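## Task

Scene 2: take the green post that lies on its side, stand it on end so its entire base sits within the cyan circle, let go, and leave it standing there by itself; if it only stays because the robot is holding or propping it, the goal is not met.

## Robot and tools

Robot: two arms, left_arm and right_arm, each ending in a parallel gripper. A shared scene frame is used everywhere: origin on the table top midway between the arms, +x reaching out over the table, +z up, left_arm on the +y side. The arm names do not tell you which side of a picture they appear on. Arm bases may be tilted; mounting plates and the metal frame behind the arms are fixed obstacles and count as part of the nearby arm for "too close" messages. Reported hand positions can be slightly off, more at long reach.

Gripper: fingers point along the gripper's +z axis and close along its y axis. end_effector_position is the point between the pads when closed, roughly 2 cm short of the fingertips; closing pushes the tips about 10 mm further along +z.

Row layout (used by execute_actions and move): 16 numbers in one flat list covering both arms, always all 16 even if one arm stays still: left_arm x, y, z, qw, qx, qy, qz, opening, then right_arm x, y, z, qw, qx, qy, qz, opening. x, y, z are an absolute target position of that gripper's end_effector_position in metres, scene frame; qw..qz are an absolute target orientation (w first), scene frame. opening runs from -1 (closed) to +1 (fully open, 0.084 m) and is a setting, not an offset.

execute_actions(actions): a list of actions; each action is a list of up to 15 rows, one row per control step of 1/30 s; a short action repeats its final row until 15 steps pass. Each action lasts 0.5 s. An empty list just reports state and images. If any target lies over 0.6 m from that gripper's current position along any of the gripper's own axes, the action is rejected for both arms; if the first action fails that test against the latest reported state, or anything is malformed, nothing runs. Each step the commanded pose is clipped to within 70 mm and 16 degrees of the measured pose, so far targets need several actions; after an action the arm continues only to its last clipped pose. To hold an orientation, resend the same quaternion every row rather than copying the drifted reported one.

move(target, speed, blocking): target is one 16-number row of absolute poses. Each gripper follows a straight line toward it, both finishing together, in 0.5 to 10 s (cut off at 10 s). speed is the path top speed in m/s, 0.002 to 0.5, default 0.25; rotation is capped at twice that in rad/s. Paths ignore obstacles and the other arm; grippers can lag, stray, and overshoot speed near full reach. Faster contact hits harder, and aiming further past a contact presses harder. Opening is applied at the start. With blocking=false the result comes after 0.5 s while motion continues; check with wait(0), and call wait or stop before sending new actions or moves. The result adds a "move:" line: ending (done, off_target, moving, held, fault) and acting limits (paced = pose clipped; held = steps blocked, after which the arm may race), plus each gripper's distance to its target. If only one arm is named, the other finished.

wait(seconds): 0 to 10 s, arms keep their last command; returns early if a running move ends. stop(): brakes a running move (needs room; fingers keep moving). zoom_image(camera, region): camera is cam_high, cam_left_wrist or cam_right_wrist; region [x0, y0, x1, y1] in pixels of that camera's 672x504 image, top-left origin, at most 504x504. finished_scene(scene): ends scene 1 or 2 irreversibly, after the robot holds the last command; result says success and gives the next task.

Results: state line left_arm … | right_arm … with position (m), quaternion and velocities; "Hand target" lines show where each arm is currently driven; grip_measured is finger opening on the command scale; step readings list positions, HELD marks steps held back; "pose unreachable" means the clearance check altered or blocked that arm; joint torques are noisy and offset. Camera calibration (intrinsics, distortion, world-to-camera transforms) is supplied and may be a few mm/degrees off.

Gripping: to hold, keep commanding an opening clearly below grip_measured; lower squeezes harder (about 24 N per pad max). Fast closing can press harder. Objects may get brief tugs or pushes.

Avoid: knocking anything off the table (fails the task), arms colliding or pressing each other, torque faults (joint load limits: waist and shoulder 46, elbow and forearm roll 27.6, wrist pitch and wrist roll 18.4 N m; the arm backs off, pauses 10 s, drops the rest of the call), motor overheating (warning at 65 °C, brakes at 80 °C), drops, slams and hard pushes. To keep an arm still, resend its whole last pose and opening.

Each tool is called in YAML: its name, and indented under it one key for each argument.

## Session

execute_actions:
  actions: []

Scene clock: 0.00 s.
left_arm: end_effector_position=(+0.5218, +0.5134, +0.2230) grip_measured=+1.00 end_effector_quat_wxyz=(+0.025, +0.923, -0.061, +0.379) end_effector_velocity=(-0.000, -0.000, -0.000) end_effector_angular_velocity=(+0.000, +0.001, -0.001) | right_arm: end_effector_position=(+0.5223, -0.1826, +0.3491) grip_measured=+1.00 end_effector_quat_wxyz=(+0.634, -0.513, +0.493, +0.304) end_effector_velocity=(+0.000, -0.000, +0.000) end_effector_angular_velocity=(-0.000, -0.000, -0.000)
Joint positions: left_arm=[ 0.498 -0.368 -0.653 -2.249  0.26   2.845  0.084] | right_arm=[-0.268 -0.116 -0.802  1.533  1.191  0.071  0.084]
Joint velocities: left_arm=[-0.     0.001 -0.     0.001 -0.001 -0.     0.   ] | right_arm=[ 0. -0. -0. -0. -0. -0. -0.]
Joint torques (N m, as the arm reports them, + toward a larger angle): no reading
Hand target (left_arm): +0.522, +0.513, +0.223; +0.025, +0.923, -0.061, +0.379
Hand target (right_arm): +0.522, -0.183, +0.349; +0.634, -0.513, +0.493, +0.304
camera_calibration (this result's frames):
cam_right_wrist: T_world_to_cam=[[-0.887749, 0.300362, -0.348832, 0.678769], [-0.332587, 0.105405, 0.937164, -0.0683501], [0.318257, 0.947983, 0.00632354, 0.135172], [0, 0, 0, 1]] pos_world=[0.536825, -0.324813, 0.299977]

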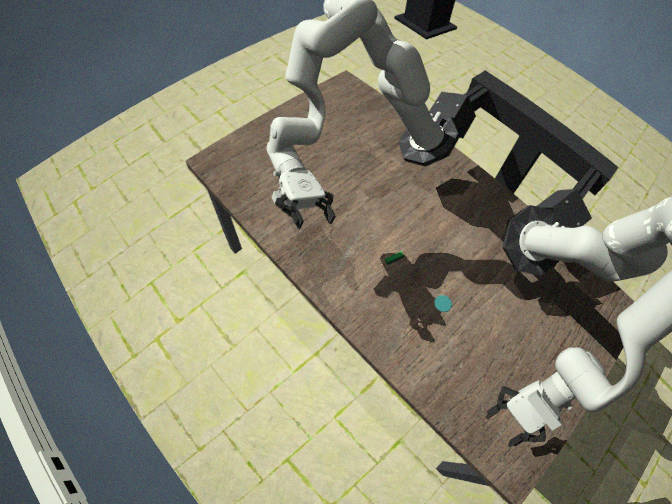

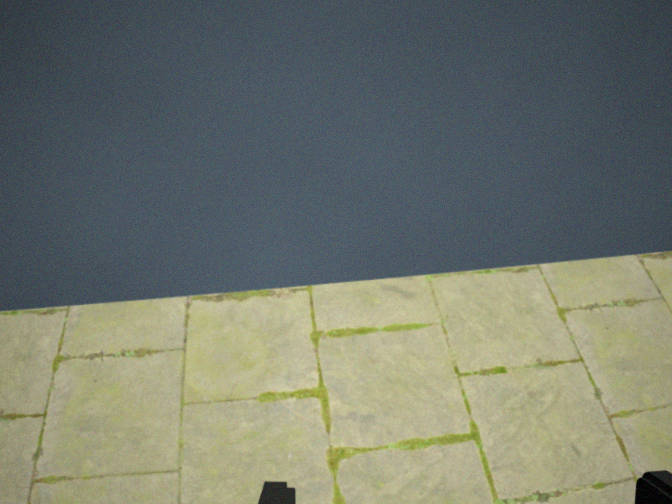

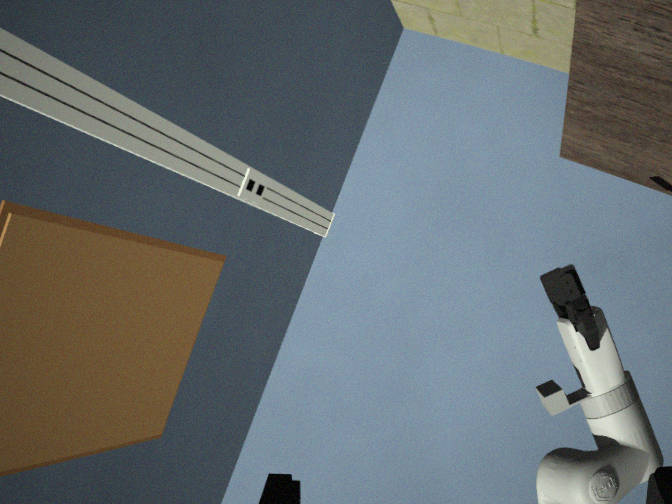

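zoom_image:
  camera: "cam_high"
  region: [370, 235, 470, 325]

zoom_image:
  camera: "cam_high"
  region: [375, 240, 415, 276]

Region (370, 235, 470, 325) of cam_high's 672x504 image, scaled by 5.040, with more detail than that image has; it fills the top 454 rows of this view, and the rest is white.

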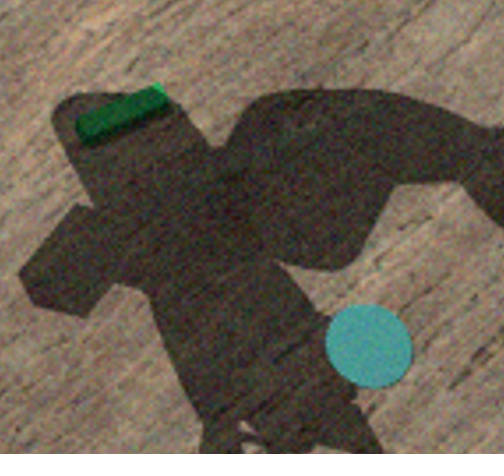

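Region (375, 240, 415, 276) of cam_high's 672x504 image, scaled by 12.600, with more detail than that image has; it fills the top 454 rows of this view, and the rest is white.

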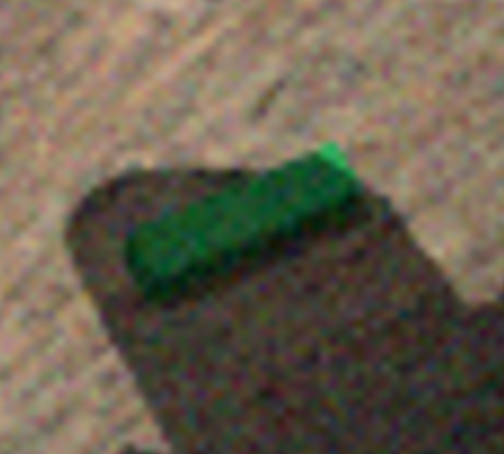

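move:
  target: [0.5218, 0.5134, 0.2230, 0.025, 0.923, -0.061, 0.379, 1, 0.284, -0.058, 0.072, 0.0579, -0.9132, 0.1397, 0.3783, 0.3]
  speed: 0.5

Scene clock: 26.77 s.
left_arm: end_effector_position=(+0.5218, +0.5134, +0.2230) grip_measured=+1.00 end_effector_quat_wxyz=(+0.025, +0.923, -0.061, +0.379) end_effector_velocity=(+0.000, -0.000, +0.000) end_effector_angular_velocity=(-0.000, -0.000, -0.000) | right_arm: end_effector_position=(+0.2843, -0.0571, +0.0714) grip_measured=+0.29 end_effector_quat_wxyz=(-0.059, +0.913, -0.140, -0.379) end_effector_velocity=(-0.002, +0.001, -0.001) end_effector_angular_velocity=(-0.006, +0.005, +0.009)
Joint positions: left_arm=[ 0.497 -0.368 -0.653 -2.247  0.259  2.842  0.084] | right_arm=[ 0.2    0.621 -1.07  -0.011  0.807  0.776  0.056]
Joint velocities: left_arm=[-0.  0. -0.  0.  0. -0.  0.] | right_arm=[ 0.004  0.009 -0.008 -0.006  0.009  0.007 -0.   ]
Joint torques (N m, as the arm reports them, + toward a larger angle): left_arm=[ -2.26 -12.01 -13.07  -0.09  -0.1   -0.28] | right_arm=[ 10.09 -24.6   -5.83   0.62   0.67   0.76]
Hand target (left_arm): +0.522, +0.513, +0.223; +0.025, +0.923, -0.061, +0.379
Hand target (right_arm): +0.284, -0.057, +0.071; -0.058, +0.913, -0.140, -0.379
Off the commanded pose (left_arm): 0.000 m, 0 deg.
Off the commanded pose (right_arm): 0.001 m, 0 deg.
move: done
camera_calibration (this result's frames):
cam_left_wrist: T_world_to_cam=[[-0.142167, -0.989817, 0.00717978, 0.610687], [-0.699133, 0.0952764, -0.708615, 0.53781], [0.700715, -0.105762, -0.705558, -0.0249455], [0, 0, 0, 1]] pos_world=[0.4803, 0.550589, 0.359115]
cam_right_wrist: T_world_to_cam=[[-0.308722, -0.951114, -0.00852727, 0.0725695], [-0.663395, 0.208889, 0.718521, 0.2151], [-0.681614, 0.22748, -0.695453, 0.386911], [0, 0, 0, 1]] pos_world=[0.428824, -0.0639249, 0.115143]

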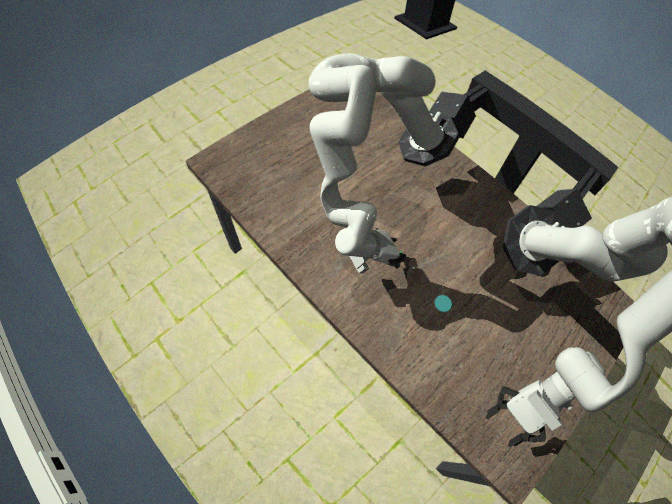

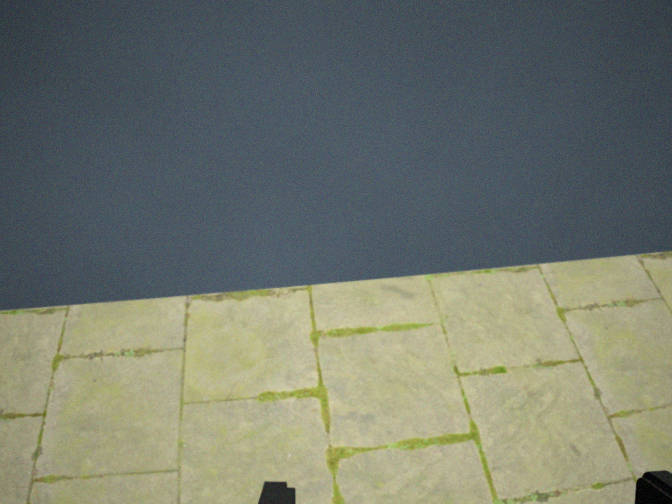

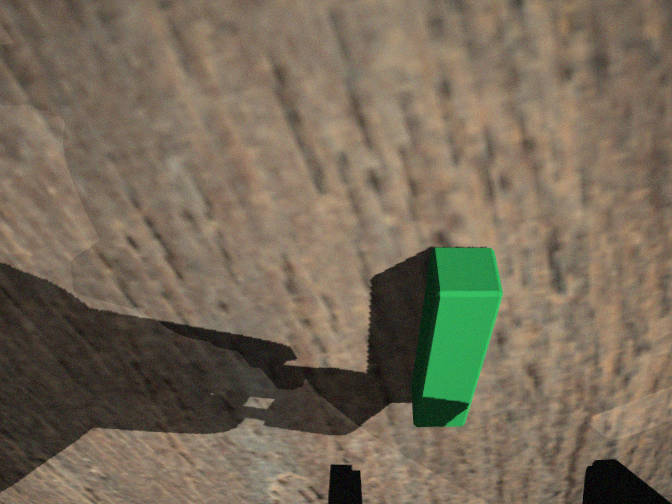

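execute_actions:
  actions: []

zoom_image:
  camera: "cam_right_wrist"
  region: [360, 230, 570, 440]

zoom_image:
  camera: "cam_right_wrist"
  region: [310, 430, 650, 504]

Scene clock: 27.70 s.
left_arm: end_effector_position=(+0.5218, +0.5134, +0.2230) grip_measured=+1.00 end_effector_quat_wxyz=(+0.025, +0.923, -0.061, +0.379) end_effector_velocity=(-0.000, +0.000, -0.000) end_effector_angular_velocity=(+0.001, +0.000, +0.000) | right_arm: end_effector_position=(+0.2840, -0.0569, +0.0712) grip_measured=+0.29 end_effector_quat_wxyz=(-0.058, +0.913, -0.140, -0.379) end_effector_velocity=(+0.000, -0.000, -0.000) end_effector_angular_velocity=(-0.000, -0.001, -0.002)
Joint positions: left_arm=[ 0.497 -0.368 -0.653 -2.247  0.259  2.842  0.084] | right_arm=[ 0.2    0.623 -1.071 -0.011  0.807  0.777  0.056]
Joint velocities: left_arm=[ 0.001 -0.    -0.     0.    -0.     0.     0.   ] | right_arm=[-0.001 -0.    -0.     0.    -0.001  0.     0.   ]
Joint torques (N m, as the arm reports them, + toward a larger angle): left_arm=[ -1.94 -12.22 -12.94   0.    -0.1   -0.35] | right_arm=[ 10.34 -24.16  -6.14   0.86   0.52   0.76]
Hand target (left_arm): +0.522, +0.513, +0.223; +0.025, +0.923, -0.061, +0.379
Hand target (right_arm): +0.284, -0.057, +0.071; -0.058, +0.913, -0.140, -0.379
Off the commanded pose (left_arm): 0.000 m, 0 deg.
Off the commanded pose (right_arm): 0.001 m, 0 deg.
camera_calibration (this result's frames):
cam_left_wrist: T_world_to_cam=[[-0.142168, -0.989817, 0.00718035, 0.610686], [-0.699133, 0.0952762, -0.708615, 0.53781], [0.700715, -0.105762, -0.705558, -0.0249452], [0, 0, 0, 1]] pos_world=[0.4803, 0.550589, 0.359115]
cam_right_wrist: T_world_to_cam=[[-0.307633, -0.951473, -0.00781776, 0.0722449], [-0.663191, 0.208519, 0.718817, 0.214863], [-0.682304, 0.226316, -0.695156, 0.386655], [0, 0, 0, 1]] pos_world=[0.428537, -0.0635703, 0.114903]

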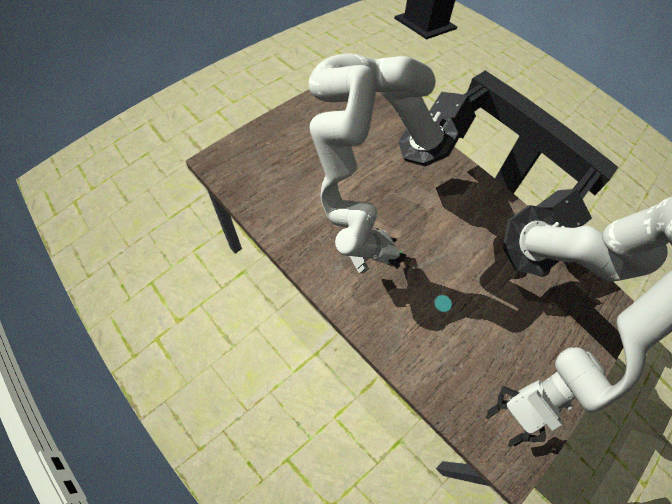

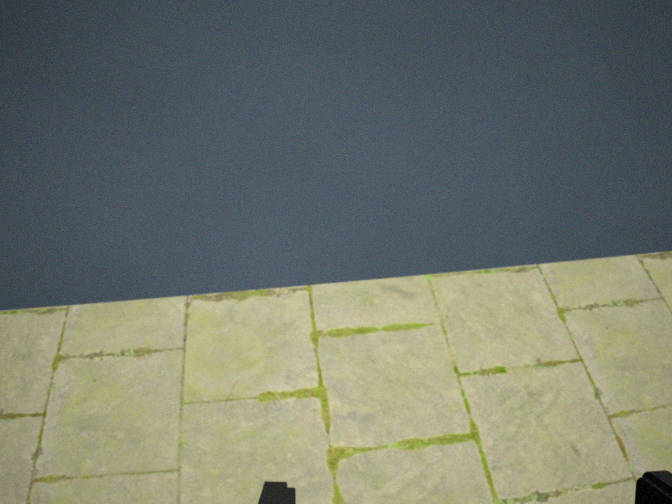

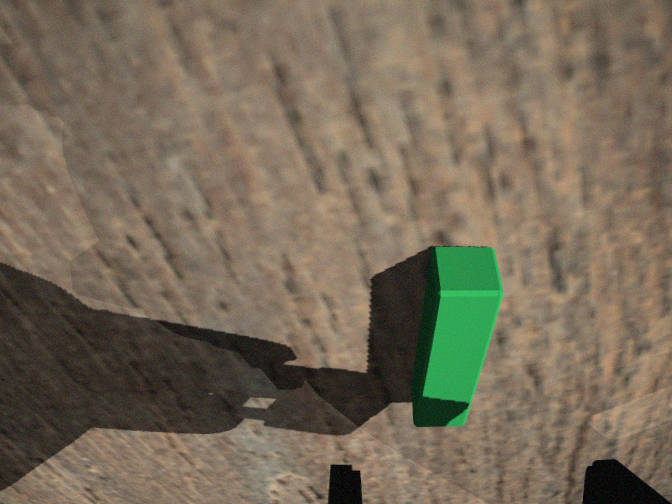

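Region (360, 230, 570, 440) of cam_right_wrist's 672x504 image, scaled by 2.400, with more detail than that image has.

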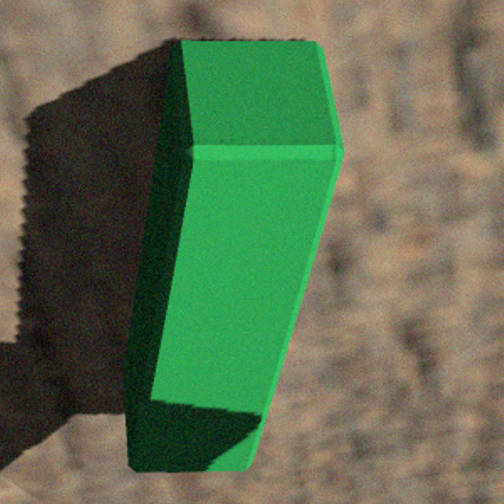

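Region (310, 430, 650, 504) of cam_right_wrist's 672x504 image, scaled by 1.482, with more detail than that image has; it fills the top 110 rows of this view, and the rest is white.

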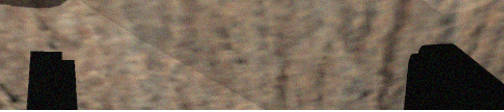

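execute_actions:
  actions:
    - [[0.5218,0.5134,0.223,0.025,0.923,-0.061,0.379,1,0.284,-0.0569,0.0709,0.0579,-0.9132,0.1397,0.3783,0.27],[0.5218,0.5134,0.223,0.025,0.923,-0.061,0.379,1,0.284,-0.0569,0.0702,0.0578,-0.9132,0.1394,0.3783,0.23],[0.5218,0.5134,0.223,0.025,0.923,-0.061,0.379,1,0.2839,-0.0568,0.0689,0.0576,-0.9133,0.139,0.3783,0.19],[0.5218,0.5134,0.223,0.025,0.923,-0.061,0.379,1,0.2838,-0.0567,0.0671,0.0573,-0.9134,0.1384,0.3784,0.15],[0.5218,0.5134,0.223,0.025,0.923,-0.061,0.379,1,0.2837,-0.0566,0.0649,0.057,-0.9135,0.1376,0.3784,0.11],[0.5218,0.5134,0.223,0.025,0.923,-0.061,0.379,1,0.2835,-0.0564,0.0624,0.0566,-0.9137,0.1367,0.3785,0.07],[0.5218,0.5134,0.223,0.025,0.923,-0.061,0.379,1,0.2833,-0.0562,0.0595,0.0562,-0.9138,0.1357,0.3785,0.03],[0.5218,0.5134,0.223,0.025,0.923,-0.061,0.379,1,0.2831,-0.056,0.0564,0.0558,-0.914,0.1348,0.3786,-0.01],[0.5218,0.5134,0.223,0.025,0.923,-0.061,0.379,1,0.2829,-0.0558,0.0532,0.0555,-0.9141,0.134,0.3786,-0.05],[0.5218,0.5134,0.223,0.025,0.923,-0.061,0.379,1,0.2827,-0.0556,0.0499,0.0552,-0.9142,0.1333,0.3787,-0.09],[0.5218,0.5134,0.223,0.025,0.923,-0.061,0.379,1,0.2826,-0.0555,0.0465,0.055,-0.9143,0.1329,0.3787,-0.13],[0.5218,0.5134,0.223,0.025,0.923,-0.061,0.379,1,0.2825,-0.0554,0.0433,0.0549,-0.9143,0.1326,0.3787,-0.17],[0.5218,0.5134,0.223,0.025,0.923,-0.061,0.379,1,0.2824,-0.0553,0.0402,0.0549,-0.9143,0.1326,0.3787,-0.2],[0.5218,0.5134,0.223,0.025,0.923,-0.061,0.379,1,0.2824,-0.0553,0.0373,0.0549,-0.9143,0.1326,0.3787,-0.2],[0.5218,0.5134,0.223,0.025,0.923,-0.061,0.379,1,0.2824,-0.0553,0.0348,0.0549,-0.9143,0.1326,0.3787,-0.2]]
    - [[0.5218,0.5134,0.223,0.025,0.923,-0.061,0.379,1,0.2824,-0.0553,0.0326,0.0549,-0.9143,0.1326,0.3787,-0.2],[0.5218,0.5134,0.223,0.025,0.923,-0.061,0.379,1,0.2824,-0.0553,0.0308,0.0549,-0.9143,0.1326,0.3787,-0.2],[0.5218,0.5134,0.223,0.025,0.923,-0.061,0.379,1,0.2824,-0.0553,0.0295,0.0549,-0.9143,0.1326,0.3787,-0.2],[0.5218,0.5134,0.223,0.025,0.923,-0.061,0.379,1,0.2824,-0.0553,0.0288,0.0549,-0.9143,0.1326,0.3787,-0.2],[0.5218,0.5134,0.223,0.025,0.923,-0.061,0.379,1,0.2824,-0.0553,0.0285,0.0549,-0.9143,0.1326,0.3787,-0.25],[0.5218,0.5134,0.223,0.025,0.923,-0.061,0.379,1,0.2824,-0.0553,0.0285,0.0549,-0.9143,0.1326,0.3787,-0.3],[0.5218,0.5134,0.223,0.025,0.923,-0.061,0.379,1,0.2824,-0.0553,0.0285,0.0549,-0.9143,0.1326,0.3787,-0.35],[0.5218,0.5134,0.223,0.025,0.923,-0.061,0.379,1,0.2824,-0.0553,0.0285,0.0549,-0.9143,0.1326,0.3787,-0.4],[0.5218,0.5134,0.223,0.025,0.923,-0.061,0.379,1,0.2824,-0.0553,0.0285,0.0549,-0.9143,0.1326,0.3787,-0.45],[0.5218,0.5134,0.223,0.025,0.923,-0.061,0.379,1,0.2824,-0.0553,0.0285,0.0549,-0.9143,0.1326,0.3787,-0.5],[0.5218,0.5134,0.223,0.025,0.923,-0.061,0.379,1,0.2824,-0.0553,0.0285,0.0549,-0.9143,0.1326,0.3787,-0.56],[0.5218,0.5134,0.223,0.025,0.923,-0.061,0.379,1,0.2824,-0.0553,0.0285,0.0549,-0.9143,0.1326,0.3787,-0.62],[0.5218,0.5134,0.223,0.025,0.923,-0.061,0.379,1,0.2824,-0.0553,0.0285,0.0549,-0.9143,0.1326,0.3787,-0.7],[0.5218,0.5134,0.223,0.025,0.923,-0.061,0.379,1,0.2824,-0.0553,0.0285,0.0549,-0.9143,0.1326,0.3787,-0.8],[0.5218,0.5134,0.223,0.025,0.923,-0.061,0.379,1,0.2824,-0.0553,0.0285,0.0549,-0.9143,0.1326,0.3787,-0.95]]

Scene clock: 47.90 s.
left_arm: end_effector_position=(+0.5218, +0.5134, +0.2230) grip_measured=+1.00 end_effector_quat_wxyz=(+0.025, +0.923, -0.061, +0.379) end_effector_velocity=(+0.000, +0.001, +0.001) end_effector_angular_velocity=(+0.001, -0.002, +0.001) | right_arm: end_effector_position=(+0.2826, -0.0553, +0.0288) grip_measured=-0.64 end_effector_quat_wxyz=(-0.055, +0.914, -0.133, -0.379) end_effector_velocity=(-0.000, -0.000, -0.000) end_effector_angular_velocity=(-0.001, +0.003, +0.002)
Joint positions: left_arm=[ 0.497 -0.368 -0.653 -2.247  0.259  2.842  0.084] | right_arm=[ 0.163  0.747 -1.153 -0.044  0.77   0.756  0.016]
Joint velocities: left_arm=[ 0.001 -0.002 -0.     0.001 -0.    -0.001  0.   ] | right_arm=[-0.001  0.002 -0.003 -0.     0.005 -0.001 -0.   ]
Joint torques (N m, as the arm reports them, + toward a larger angle): left_arm=[ -2.38 -12.38 -12.84  -0.09  -0.11  -0.23] | right_arm=[ 10.2  -23.92  -5.18   0.17   0.14   1.04]
Hand target (left_arm): +0.522, +0.513, +0.223; +0.025, +0.923, -0.061, +0.379
Hand target (right_arm): +0.282, -0.055, +0.028; -0.055, +0.914, -0.133, -0.379
Off the commanded pose (left_arm): 0.000 m, 0 deg.
Off the commanded pose (right_arm): 0.000 m, 0 deg.
Step readings (end_effector_position; steps 1 to 15: 1st action; 16 to 30: 2nd action):
0: left_arm (+0.5218, +0.5134, +0.2230) | right_arm (+0.2840, -0.0569, +0.0712)
1: left_arm (+0.5218, +0.5134, +0.2230) | right_arm (+0.2840, -0.0569, +0.0712)
2: left_arm (+0.5218, +0.5134, +0.2230) | right_arm (+0.2840, -0.0569, +0.0712)
4: left_arm (+0.5218, +0.5134, +0.2230) | right_arm (+0.2841, -0.0569, +0.0708)
8: left_arm (+0.5218, +0.5134, +0.2230) | right_arm (+0.2840, -0.0566, +0.0665)
15: left_arm (+0.5218, +0.5134, +0.2230) | right_arm (+0.2823, -0.0559, +0.0482)
16: left_arm (+0.5218, +0.5134, +0.2230) | right_arm (+0.2821, -0.0559, +0.0452)
17: left_arm (+0.5218, +0.5134, +0.2230) | right_arm (+0.2820, -0.0558, +0.0423)
19: left_arm (+0.5218, +0.5134, +0.2230) | right_arm (+0.2818, -0.0558, +0.0371)
23: left_arm (+0.5218, +0.5134, +0.2230) | right_arm (+0.2820, -0.0556, +0.0307)
30: end_effector_position above
camera_calibration (this result's frames):
cam_left_wrist: T_world_to_cam=[[-0.142167, -0.989817, 0.00718123, 0.610685], [-0.699134, 0.0952751, -0.708614, 0.537811], [0.700714, -0.105762, -0.70556, -0.0249443], [0, 0, 0, 1]] pos_world=[0.4803, 0.550588, 0.359115]
cam_right_wrist: T_world_to_cam=[[-0.292743, -0.956163, -0.00729237, 0.0685596], [-0.667612, 0.198927, 0.717441, 0.244826], [-0.684541, 0.214894, -0.696581, 0.355942], [0, 0, 0, 1]] pos_world=[0.427176, -0.0596383, 0.0727939]

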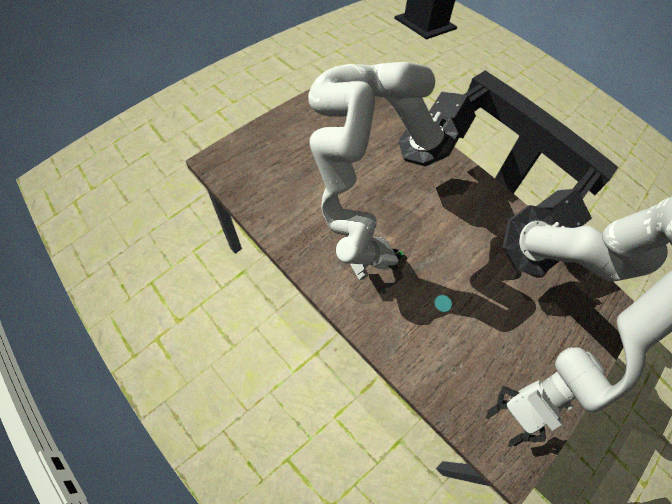

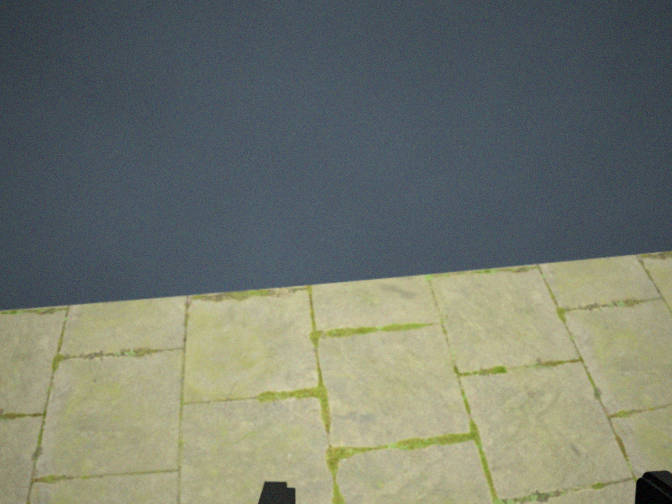

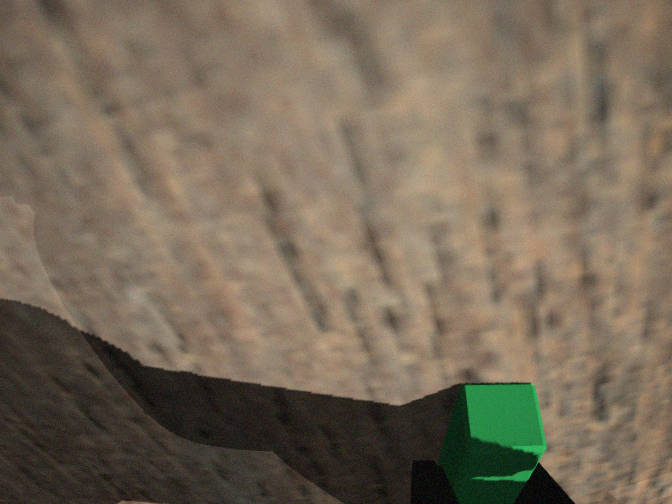

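execute_actions:
  actions: []

Scene clock: 53.90 s.
left_arm: end_effector_position=(+0.5218, +0.5134, +0.2230) grip_measured=+1.00 end_effector_quat_wxyz=(+0.025, +0.923, -0.061, +0.379) end_effector_velocity=(-0.000, +0.000, +0.000) end_effector_angular_velocity=(-0.000, -0.000, +0.001) | right_arm: end_effector_position=(+0.2825, -0.0553, +0.0285) grip_measured=-0.64 end_effector_quat_wxyz=(-0.055, +0.914, -0.133, -0.379) end_effector_velocity=(+0.001, -0.000, +0.000) end_effector_angular_velocity=(+0.001, -0.003, -0.001)
Joint positions: left_arm=[ 0.497 -0.368 -0.653 -2.247  0.259  2.842  0.084] | right_arm=[ 0.163  0.748 -1.153 -0.045  0.77   0.755  0.016]
Joint velocities: left_arm=[ 0.001 -0.    -0.    -0.    -0.    -0.001  0.   ] | right_arm=[-0.    -0.002 -0.    -0.    -0.001 -0.     0.   ]
Joint torques (N m, as the arm reports them, + toward a larger angle): left_arm=[ -2.1  -12.17 -13.01  -0.09  -0.07  -0.23] | right_arm=[  8.77 -16.37  -4.93  -0.29  -1.95   1.06]
Hand target (left_arm): +0.522, +0.513, +0.223; +0.025, +0.923, -0.061, +0.379
Hand target (right_arm): +0.282, -0.055, +0.028; -0.055, +0.914, -0.133, -0.379
Off the commanded pose (left_arm): 0.000 m, 0 deg.
Off the commanded pose (right_arm): 0.000 m, 0 deg.
camera_calibration (this result's frames):
cam_left_wrist: T_world_to_cam=[[-0.142167, -0.989817, 0.0071812, 0.610685], [-0.699134, 0.0952753, -0.708614, 0.537811], [0.700714, -0.105762, -0.70556, -0.0249442], [0, 0, 0, 1]] pos_world=[0.4803, 0.550588, 0.359115]
cam_right_wrist: T_world_to_cam=[[-0.292741, -0.956165, -0.00713363, 0.0685041], [-0.667465, 0.198998, 0.717559, 0.244958], [-0.684685, 0.21482, -0.696462, 0.355675], [0, 0, 0, 1]] pos_world=[0.427081, -0.0596513, 0.0724311]

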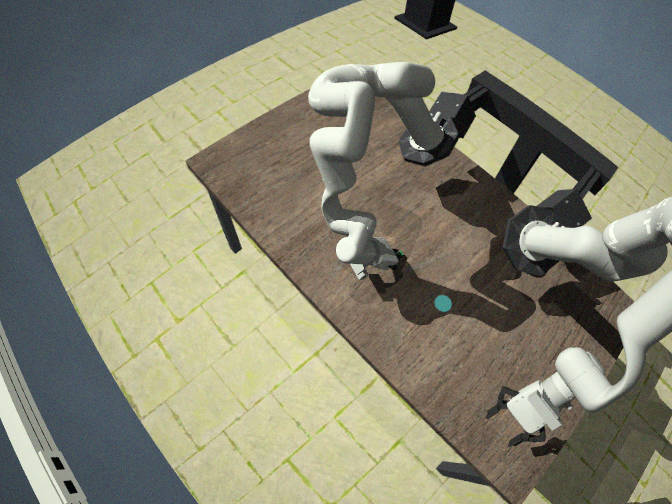

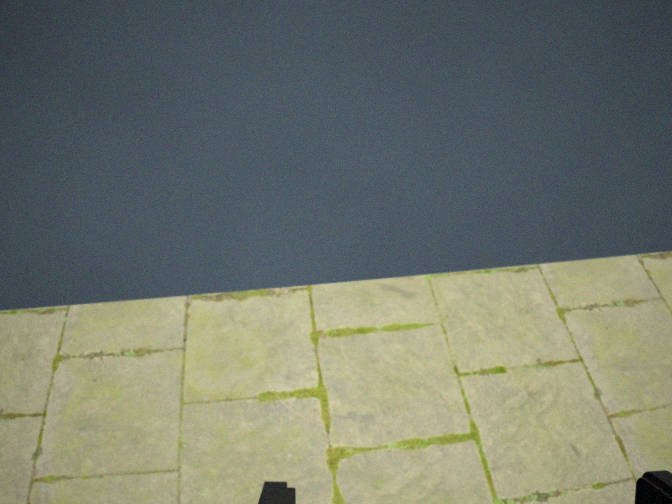

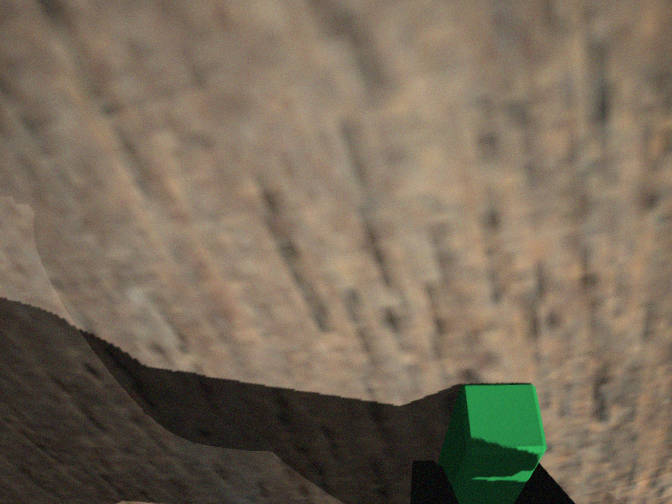

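move:
  target: [0.5218,0.5134,0.223,0.025,0.923,-0.061,0.379,1,0.2825,-0.050,0.085,0.0549,-0.9143,0.1326,0.3787,-0.95]
  speed: 0.15

Scene clock: 55.70 s.
left_arm: end_effector_position=(+0.5218, +0.5134, +0.2230) grip_measured=+1.00 end_effector_quat_wxyz=(+0.025, +0.923, -0.061, +0.379) end_effector_velocity=(-0.000, -0.000, -0.001) end_effector_angular_velocity=(-0.001, +0.002, +0.000) | right_arm: end_effector_position=(+0.2821, -0.0501, +0.0848) grip_measured=-0.64 end_effector_quat_wxyz=(-0.055, +0.914, -0.133, -0.379) end_effector_velocity=(+0.001, +0.001, +0.002) end_effector_angular_velocity=(+0.000, -0.002, -0.001)
Joint positions: left_arm=[ 0.497 -0.368 -0.653 -2.247  0.259  2.842  0.084] | right_arm=[ 0.231  0.602 -1.066 -0.008  0.831  0.793  0.016]
Joint velocities: left_arm=[ 0.     0.002  0.    -0.    -0.     0.     0.   ] | right_arm=[ 0.003 -0.006  0.001  0.001  0.002  0.002  0.   ]
Joint torques (N m, as the arm reports them, + toward a larger angle): left_arm=[ -2.12 -12.09 -12.87  -0.14  -0.03  -0.18] | right_arm=[ 10.14 -23.89  -6.44   0.16   0.38   0.98]
Hand target (left_arm): +0.522, +0.513, +0.223; +0.025, +0.923, -0.061, +0.379
Hand target (right_arm): +0.282, -0.050, +0.085; -0.055, +0.914, -0.133, -0.379
Off the commanded pose (left_arm): 0.000 m, 0 deg.
Off the commanded pose (right_arm): 0.000 m, 0 deg.
move: done
camera_calibration (this result's frames):
cam_left_wrist: T_world_to_cam=[[-0.142167, -0.989817, 0.00718123, 0.610685], [-0.699135, 0.0952751, -0.708614, 0.537811], [0.700714, -0.105762, -0.70556, -0.0249442], [0, 0, 0, 1]] pos_world=[0.4803, 0.550588, 0.359115]
cam_right_wrist: T_world_to_cam=[[-0.292614, -0.956205, -0.007013, 0.0737221], [-0.666871, 0.198806, 0.718164, 0.203056], [-0.685317, 0.214821, -0.695839, 0.393622], [0, 0, 0, 1]] pos_world=[0.42674, -0.0544337, 0.128587]

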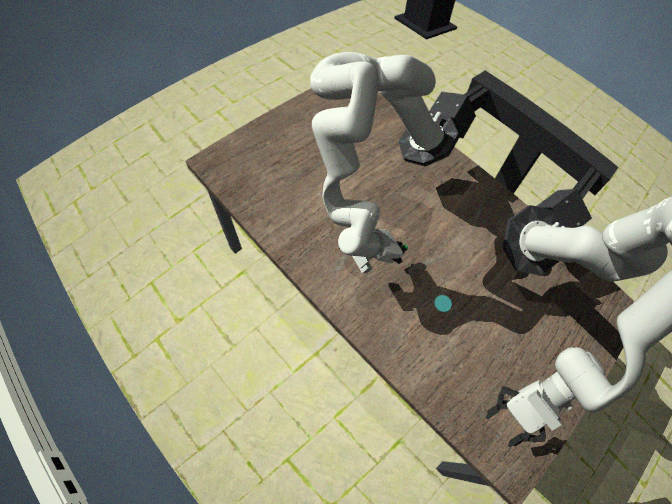

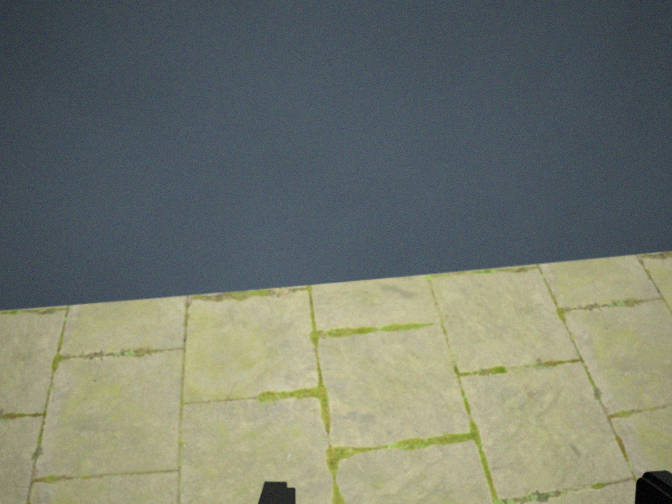

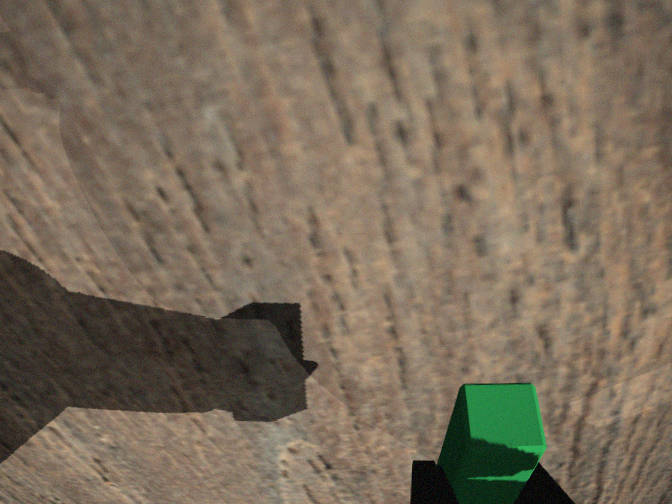

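move:
  target: [0.5218,0.5134,0.223,0.025,0.923,-0.061,0.379,1,0.290,0.1655,0.062,-0.3696,0.2391,0.8924,0.0990,-0.95]
  speed: 0.5

Scene clock: 63.60 s.
left_arm: end_effector_position=(+0.5218, +0.5134, +0.2230) grip_measured=+1.00 end_effector_quat_wxyz=(+0.025, +0.923, -0.061, +0.379) end_effector_velocity=(-0.000, -0.000, -0.000) end_effector_angular_velocity=(-0.001, +0.001, +0.000) | right_arm: end_effector_position=(+0.2894, +0.1656, +0.0627) grip_measured=-0.64 end_effector_quat_wxyz=(-0.370, +0.239, +0.892, +0.099) end_effector_velocity=(-0.000, +0.001, +0.000) end_effector_angular_velocity=(+0.008, +0.001, +0.008)
Joint positions: left_arm=[ 0.497 -0.368 -0.653 -2.247  0.259  2.842  0.084] | right_arm=[ 0.488  1.07  -1.596  0.233  0.746 -2.101  0.016]
Joint velocities: left_arm=[-0.     0.001 -0.     0.    -0.    -0.001  0.   ] | right_arm=[ 0.     0.004 -0.007  0.005  0.007 -0.014 -0.   ]
Joint torques (N m, as the arm reports them, + toward a larger angle): left_arm=[ -2.12 -12.27 -13.02   0.    -0.13  -0.29] | right_arm=[ 14.26 -28.86  -9.26   0.37   0.44   1.06]
Hand target (left_arm): +0.522, +0.513, +0.223; +0.025, +0.923, -0.061, +0.379
Hand target (right_arm): +0.289, +0.166, +0.063; -0.370, +0.239, +0.892, +0.099
Off the commanded pose (left_arm): 0.000 m, 0 deg.
Off the commanded pose (right_arm): 0.001 m, 0 deg.
move: done
camera_calibration (this result's frames):
cam_left_wrist: T_world_to_cam=[[-0.142167, -0.989817, 0.00718149, 0.610685], [-0.699134, 0.0952749, -0.708614, 0.537811], [0.700714, -0.105762, -0.70556, -0.0249442], [0, 0, 0, 1]] pos_world=[0.4803, 0.550588, 0.359115]
cam_right_wrist: T_world_to_cam=[[0.494152, 0.869327, -0.00920184, -0.247958], [0.620623, -0.360154, -0.696503, -0.0104538], [-0.608803, 0.338467, -0.717495, 0.295642], [0, 0, 0, 1]] pos_world=[0.309004, 0.111727, 0.202559]

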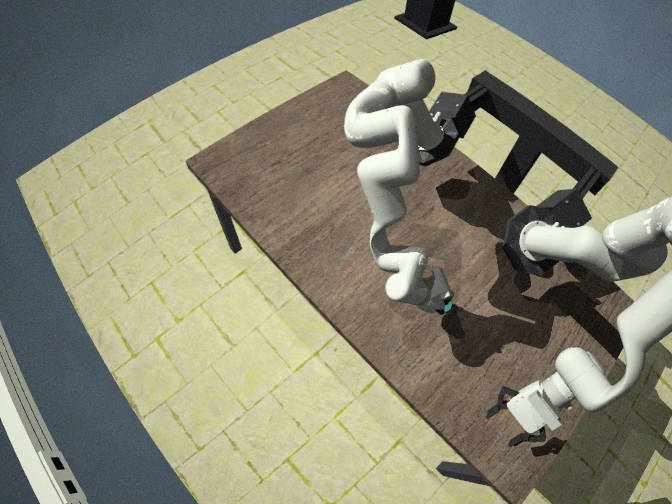

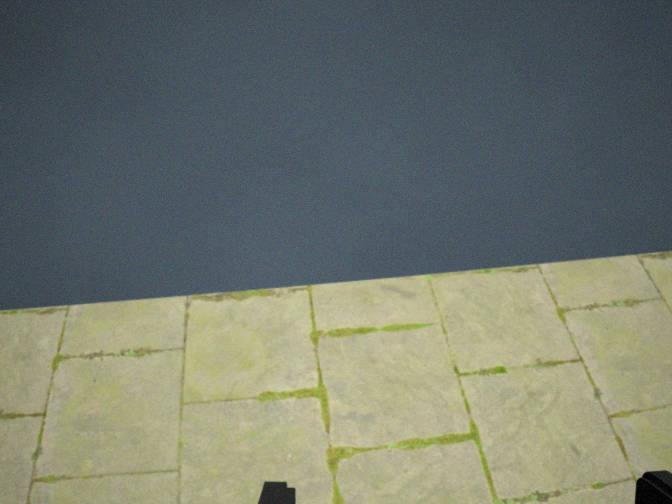

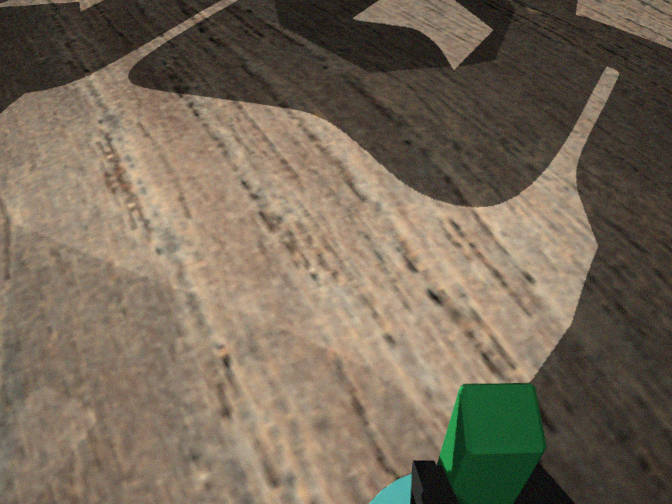

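zoom_image:
  camera: "cam_right_wrist"
  region: [340, 360, 620, 504]

zoom_image:
  camera: "cam_high"
  region: [400, 260, 490, 340]

Region (340, 360, 620, 504) of cam_right_wrist's 672x504 image, scaled by 1.800, with more detail than that image has; it fills the top 259 rows of this view, and the rest is white.

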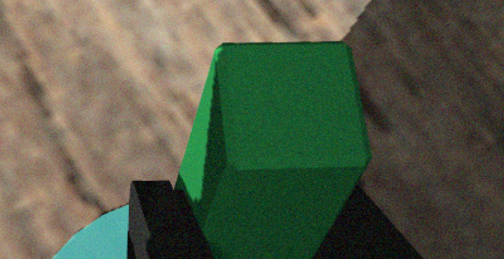

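Region (400, 260, 490, 340) of cam_high's 672x504 image, scaled by 5.600, with more detail than that image has.

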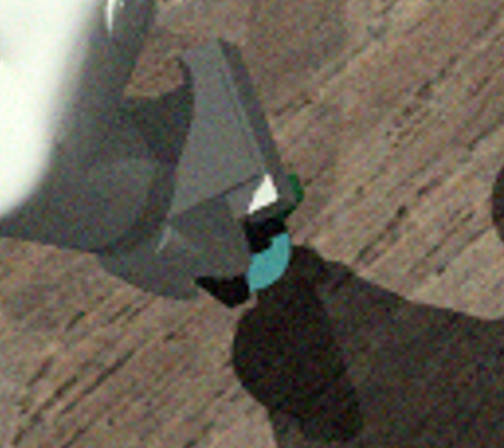

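execute_actions:
  actions:
    - [[0.5218,0.5134,0.223,0.025,0.923,-0.061,0.379,1,0.290,0.1655,0.0620,-0.3696,0.2391,0.8924,0.0990,-0.95],[0.5218,0.5134,0.223,0.025,0.923,-0.061,0.379,1,0.290,0.1655,0.0611,-0.3696,0.2391,0.8924,0.0990,-0.95],[0.5218,0.5134,0.223,0.025,0.923,-0.061,0.379,1,0.290,0.1655,0.0600,-0.3696,0.2391,0.8924,0.0990,-0.95],[0.5218,0.5134,0.223,0.025,0.923,-0.061,0.379,1,0.290,0.1655,0.0587,-0.3696,0.2391,0.8924,0.0990,-0.95],[0.5218,0.5134,0.223,0.025,0.923,-0.061,0.379,1,0.290,0.1655,0.0574,-0.3696,0.2391,0.8924,0.0990,-0.95],[0.5218,0.5134,0.223,0.025,0.923,-0.061,0.379,1,0.290,0.1655,0.0561,-0.3696,0.2391,0.8924,0.0990,-0.95],[0.5218,0.5134,0.223,0.025,0.923,-0.061,0.379,1,0.290,0.1655,0.0548,-0.3696,0.2391,0.8924,0.0990,-0.95],[0.5218,0.5134,0.223,0.025,0.923,-0.061,0.379,1,0.290,0.1655,0.0535,-0.3696,0.2391,0.8924,0.0990,-0.95],[0.5218,0.5134,0.223,0.025,0.923,-0.061,0.379,1,0.290,0.1655,0.0523,-0.3696,0.2391,0.8924,0.0990,-0.95],[0.5218,0.5134,0.223,0.025,0.923,-0.061,0.379,1,0.290,0.1655,0.0512,-0.3696,0.2391,0.8924,0.0990,-0.95],[0.5218,0.5134,0.223,0.025,0.923,-0.061,0.379,1,0.290,0.1655,0.0502,-0.3696,0.2391,0.8924,0.0990,-0.95],[0.5218,0.5134,0.223,0.025,0.923,-0.061,0.379,1,0.290,0.1655,0.0493,-0.3696,0.2391,0.8924,0.0990,-0.95],[0.5218,0.5134,0.223,0.025,0.923,-0.061,0.379,1,0.290,0.1655,0.0485,-0.3696,0.2391,0.8924,0.0990,-0.95],[0.5218,0.5134,0.223,0.025,0.923,-0.061,0.379,1,0.290,0.1655,0.0478,-0.3696,0.2391,0.8924,0.0990,-0.95],[0.5218,0.5134,0.223,0.025,0.923,-0.061,0.379,1,0.290,0.1655,0.0472,-0.3696,0.2391,0.8924,0.0990,-0.95]]
    - [[0.5218,0.5134,0.223,0.025,0.923,-0.061,0.379,1,0.290,0.1655,0.0467,-0.3696,0.2391,0.8924,0.0990,-0.95],[0.5218,0.5134,0.223,0.025,0.923,-0.061,0.379,1,0.290,0.1655,0.0462,-0.3696,0.2391,0.8924,0.0990,-0.95],[0.5218,0.5134,0.223,0.025,0.923,-0.061,0.379,1,0.290,0.1655,0.0458,-0.3696,0.2391,0.8924,0.0990,-0.95],[0.5218,0.5134,0.223,0.025,0.923,-0.061,0.379,1,0.290,0.1655,0.0454,-0.3696,0.2391,0.8924,0.0990,-0.95],[0.5218,0.5134,0.223,0.025,0.923,-0.061,0.379,1,0.290,0.1655,0.0450,-0.3696,0.2391,0.8924,0.0990,-0.95],[0.5218,0.5134,0.223,0.025,0.923,-0.061,0.379,1,0.290,0.1655,0.0446,-0.3696,0.2391,0.8924,0.0990,-0.95],[0.5218,0.5134,0.223,0.025,0.923,-0.061,0.379,1,0.290,0.1655,0.0443,-0.3696,0.2391,0.8924,0.0990,-0.95],[0.5218,0.5134,0.223,0.025,0.923,-0.061,0.379,1,0.290,0.1655,0.0440,-0.3696,0.2391,0.8924,0.0990,-0.95]]

Scene clock: 79.87 s.
left_arm: end_effector_position=(+0.5218, +0.5134, +0.2230) grip_measured=+1.00 end_effector_quat_wxyz=(+0.025, +0.923, -0.061, +0.379) end_effector_velocity=(-0.000, -0.000, -0.000) end_effector_angular_velocity=(-0.000, +0.000, +0.000) | right_arm: end_effector_position=(+0.2900, +0.1655, +0.0442) grip_measured=-0.64 end_effector_quat_wxyz=(-0.370, +0.239, +0.892, +0.099) end_effector_velocity=(+0.001, +0.000, -0.001) end_effector_angular_velocity=(+0.002, -0.001, +0.000)
Joint positions: left_arm=[ 0.497 -0.368 -0.653 -2.247  0.259  2.842  0.084] | right_arm=[ 0.47   1.118 -1.638  0.229  0.741 -2.116  0.016]
Joint velocities: left_arm=[-0.     0.001 -0.    -0.001  0.     0.001 -0.   ] | right_arm=[-0.002  0.004 -0.005 -0.     0.    -0.003 -0.   ]
Joint torques (N m, as the arm reports them, + toward a larger angle): left_arm=[ -2.04 -12.16 -12.85  -0.07  -0.04  -0.42] | right_arm=[ 14.03 -28.66  -8.77   0.46   0.25   0.95]
Hand target (left_arm): +0.522, +0.513, +0.223; +0.025, +0.923, -0.061, +0.379
Hand target (right_arm): +0.290, +0.166, +0.044; -0.370, +0.239, +0.892, +0.099
Off the commanded pose (left_arm): 0.000 m, 0 deg.
Off the commanded pose (right_arm): 0.000 m, 0 deg.
Step readings (end_effector_position; steps 1 to 15: 1st action; 16 to 30: 2nd action):
0: left_arm (+0.5218, +0.5134, +0.2230) | right_arm (+0.2894, +0.1657, +0.0626)
1: left_arm (+0.5218, +0.5134, +0.2230) | right_arm (+0.2894, +0.1657, +0.0626)
2: left_arm (+0.5218, +0.5134, +0.2230) | right_arm (+0.2894, +0.1657, +0.0626)
4: left_arm (+0.5218, +0.5134, +0.2230) | right_arm (+0.2898, +0.1657, +0.0621)
8: left_arm (+0.5218, +0.5134, +0.2230) | right_arm (+0.2901, +0.1656, +0.0587)
15: left_arm (+0.5218, +0.5134, +0.2230) | right_arm (+0.2898, +0.1653, +0.0507)
16: left_arm (+0.5218, +0.5134, +0.2230) | right_arm (+0.2898, +0.1654, +0.0498)
17: left_arm (+0.5218, +0.5134, +0.2230) | right_arm (+0.2899, +0.1654, +0.0490)
19: left_arm (+0.5218, +0.5134, +0.2230) | right_arm (+0.2899, +0.1654, +0.0477)
23: left_arm (+0.5218, +0.5134, +0.2230) | right_arm (+0.2900, +0.1655, +0.0457)
30: end_effector_position above
camera_calibration (this result's frames):
cam_left_wrist: T_world_to_cam=[[-0.142167, -0.989817, 0.0071811, 0.610685], [-0.699134, 0.0952753, -0.708614, 0.537811], [0.700714, -0.105762, -0.70556, -0.0249443], [0, 0, 0, 1]] pos_world=[0.4803, 0.550588, 0.359115]
cam_right_wrist: T_world_to_cam=[[0.493697, 0.869587, -0.00906953, -0.248228], [0.621058, -0.35986, -0.696268, -0.0239632], [-0.608729, 0.338113, -0.717725, 0.282789], [0, 0, 0, 1]] pos_world=[0.309574, 0.111617, 0.184029]

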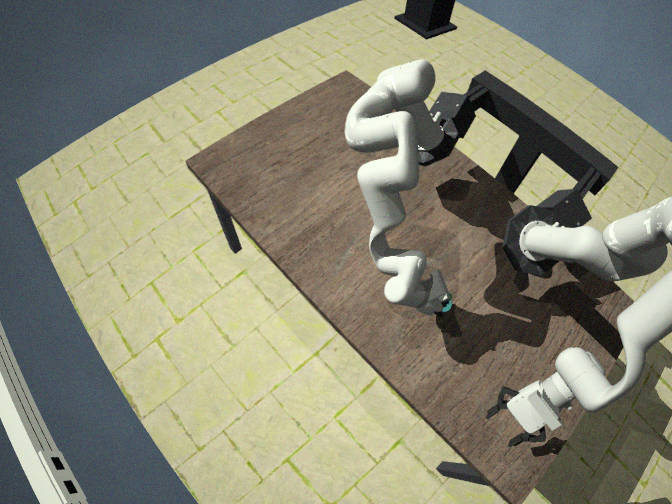

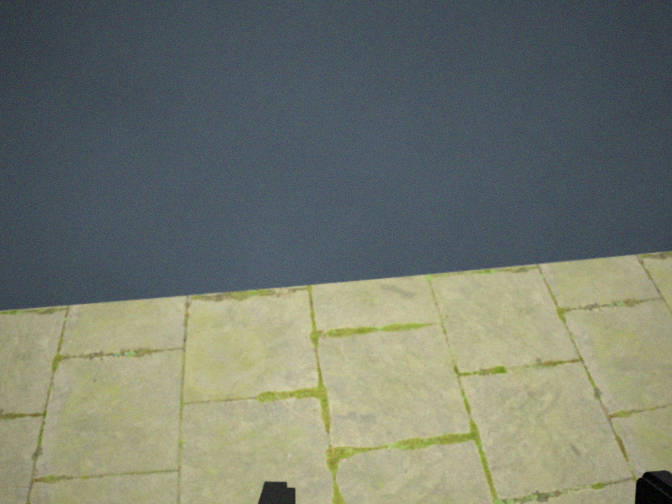

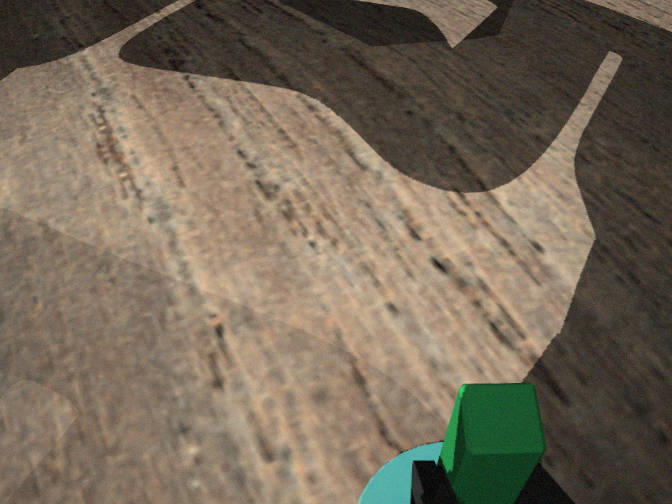

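execute_actions:
  actions:
    - [[0.5218,0.5134,0.223,0.025,0.923,-0.061,0.379,1,0.290,0.1655,0.0436,-0.3696,0.2391,0.8924,0.0990,-0.95],[0.5218,0.5134,0.223,0.025,0.923,-0.061,0.379,1,0.290,0.1655,0.0432,-0.3696,0.2391,0.8924,0.0990,-0.95],[0.5218,0.5134,0.223,0.025,0.923,-0.061,0.379,1,0.290,0.1655,0.0428,-0.3696,0.2391,0.8924,0.0990,-0.95],[0.5218,0.5134,0.223,0.025,0.923,-0.061,0.379,1,0.290,0.1655,0.0424,-0.3696,0.2391,0.8924,0.0990,-0.95]]

Scene clock: 81.73 s.
left_arm: end_effector_position=(+0.5218, +0.5134, +0.2230) grip_measured=+1.00 end_effector_quat_wxyz=(+0.025, +0.923, -0.061, +0.379) end_effector_velocity=(-0.000, +0.000, -0.000) end_effector_angular_velocity=(-0.000, +0.001, +0.000) | right_arm: end_effector_position=(+0.2900, +0.1655, +0.0424) grip_measured=-0.64 end_effector_quat_wxyz=(-0.370, +0.239, +0.892, +0.099) end_effector_velocity=(+0.000, +0.000, -0.000) end_effector_angular_velocity=(+0.000, -0.000, -0.001)
Joint positions: left_arm=[ 0.497 -0.368 -0.653 -2.247  0.259  2.842  0.084] | right_arm=[ 0.469  1.123 -1.642  0.228  0.741 -2.118  0.016]
Joint velocities: left_arm=[ 0.     0.001  0.    -0.    -0.     0.    -0.   ] | right_arm=[-0.     0.001 -0.001  0.    -0.    -0.     0.   ]
Joint torques (N m, as the arm reports them, + toward a larger angle): left_arm=[ -2.14 -12.12 -12.93  -0.2   -0.07  -0.22] | right_arm=[ 14.29 -29.13  -8.62   0.49   0.19   0.96]
Hand target (left_arm): +0.522, +0.513, +0.223; +0.025, +0.923, -0.061, +0.379
Hand target (right_arm): +0.290, +0.166, +0.042; -0.370, +0.239, +0.892, +0.099
Off the commanded pose (left_arm): 0.000 m, 0 deg.
Off the commanded pose (right_arm): 0.000 m, 0 deg.
Step readings (end_effector_position):
0: left_arm (+0.5218, +0.5134, +0.2230) | right_arm (+0.2900, +0.1655, +0.0440)
1: left_arm (+0.5218, +0.5134, +0.2230) | right_arm (+0.2900, +0.1655, +0.0440)
2: left_arm (+0.5218, +0.5134, +0.2230) | right_arm (+0.2900, +0.1655, +0.0440)
4: left_arm (+0.5218, +0.5134, +0.2230) | right_arm (+0.2901, +0.1655, +0.0437)
8: left_arm (+0.5218, +0.5134, +0.2230) | right_arm (+0.2899, +0.1655, +0.0427)
15: end_effector_position above
camera_calibration (this result's frames):
cam_left_wrist: T_world_to_cam=[[-0.142167, -0.989817, 0.00718135, 0.610685], [-0.699134, 0.095275, -0.708614, 0.537811], [0.700714, -0.105762, -0.70556, -0.0249443], [0, 0, 0, 1]] pos_world=[0.4803, 0.550588, 0.359115]
cam_right_wrist: T_world_to_cam=[[0.493719, 0.869575, -0.00903462, -0.248268], [0.621057, -0.359852, -0.696272, -0.0251657], [-0.608711, 0.338151, -0.717722, 0.28156], [0, 0, 0, 1]] pos_world=[0.309593, 0.111622, 0.182317]

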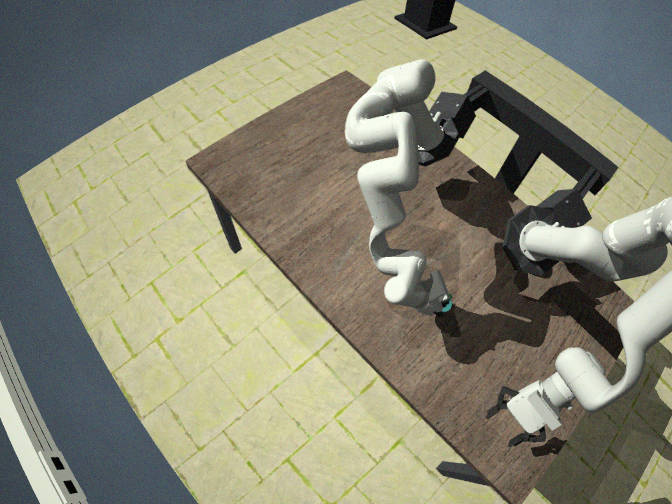

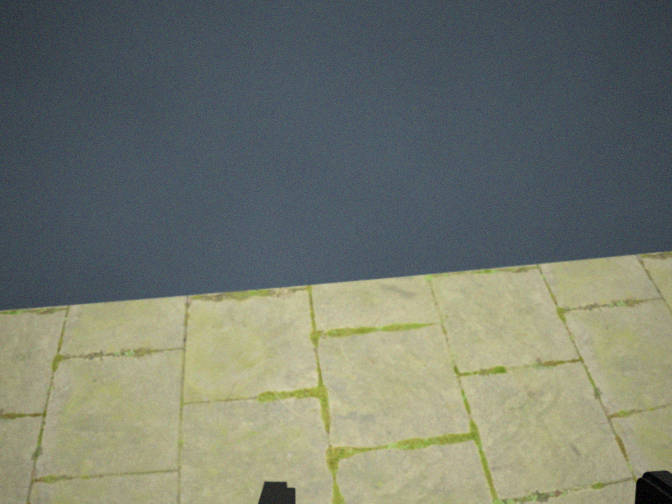

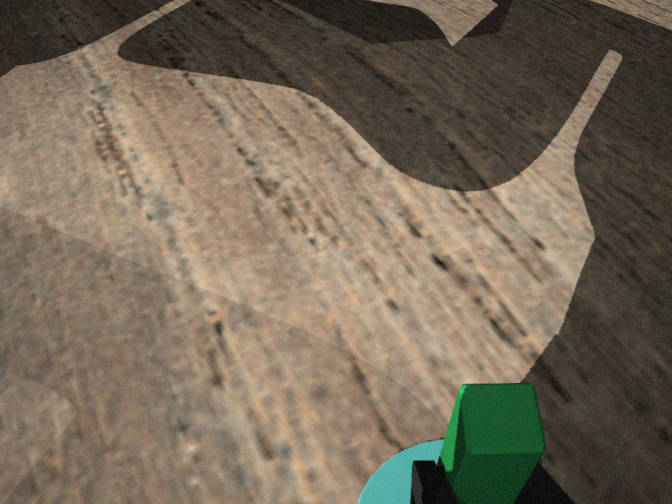

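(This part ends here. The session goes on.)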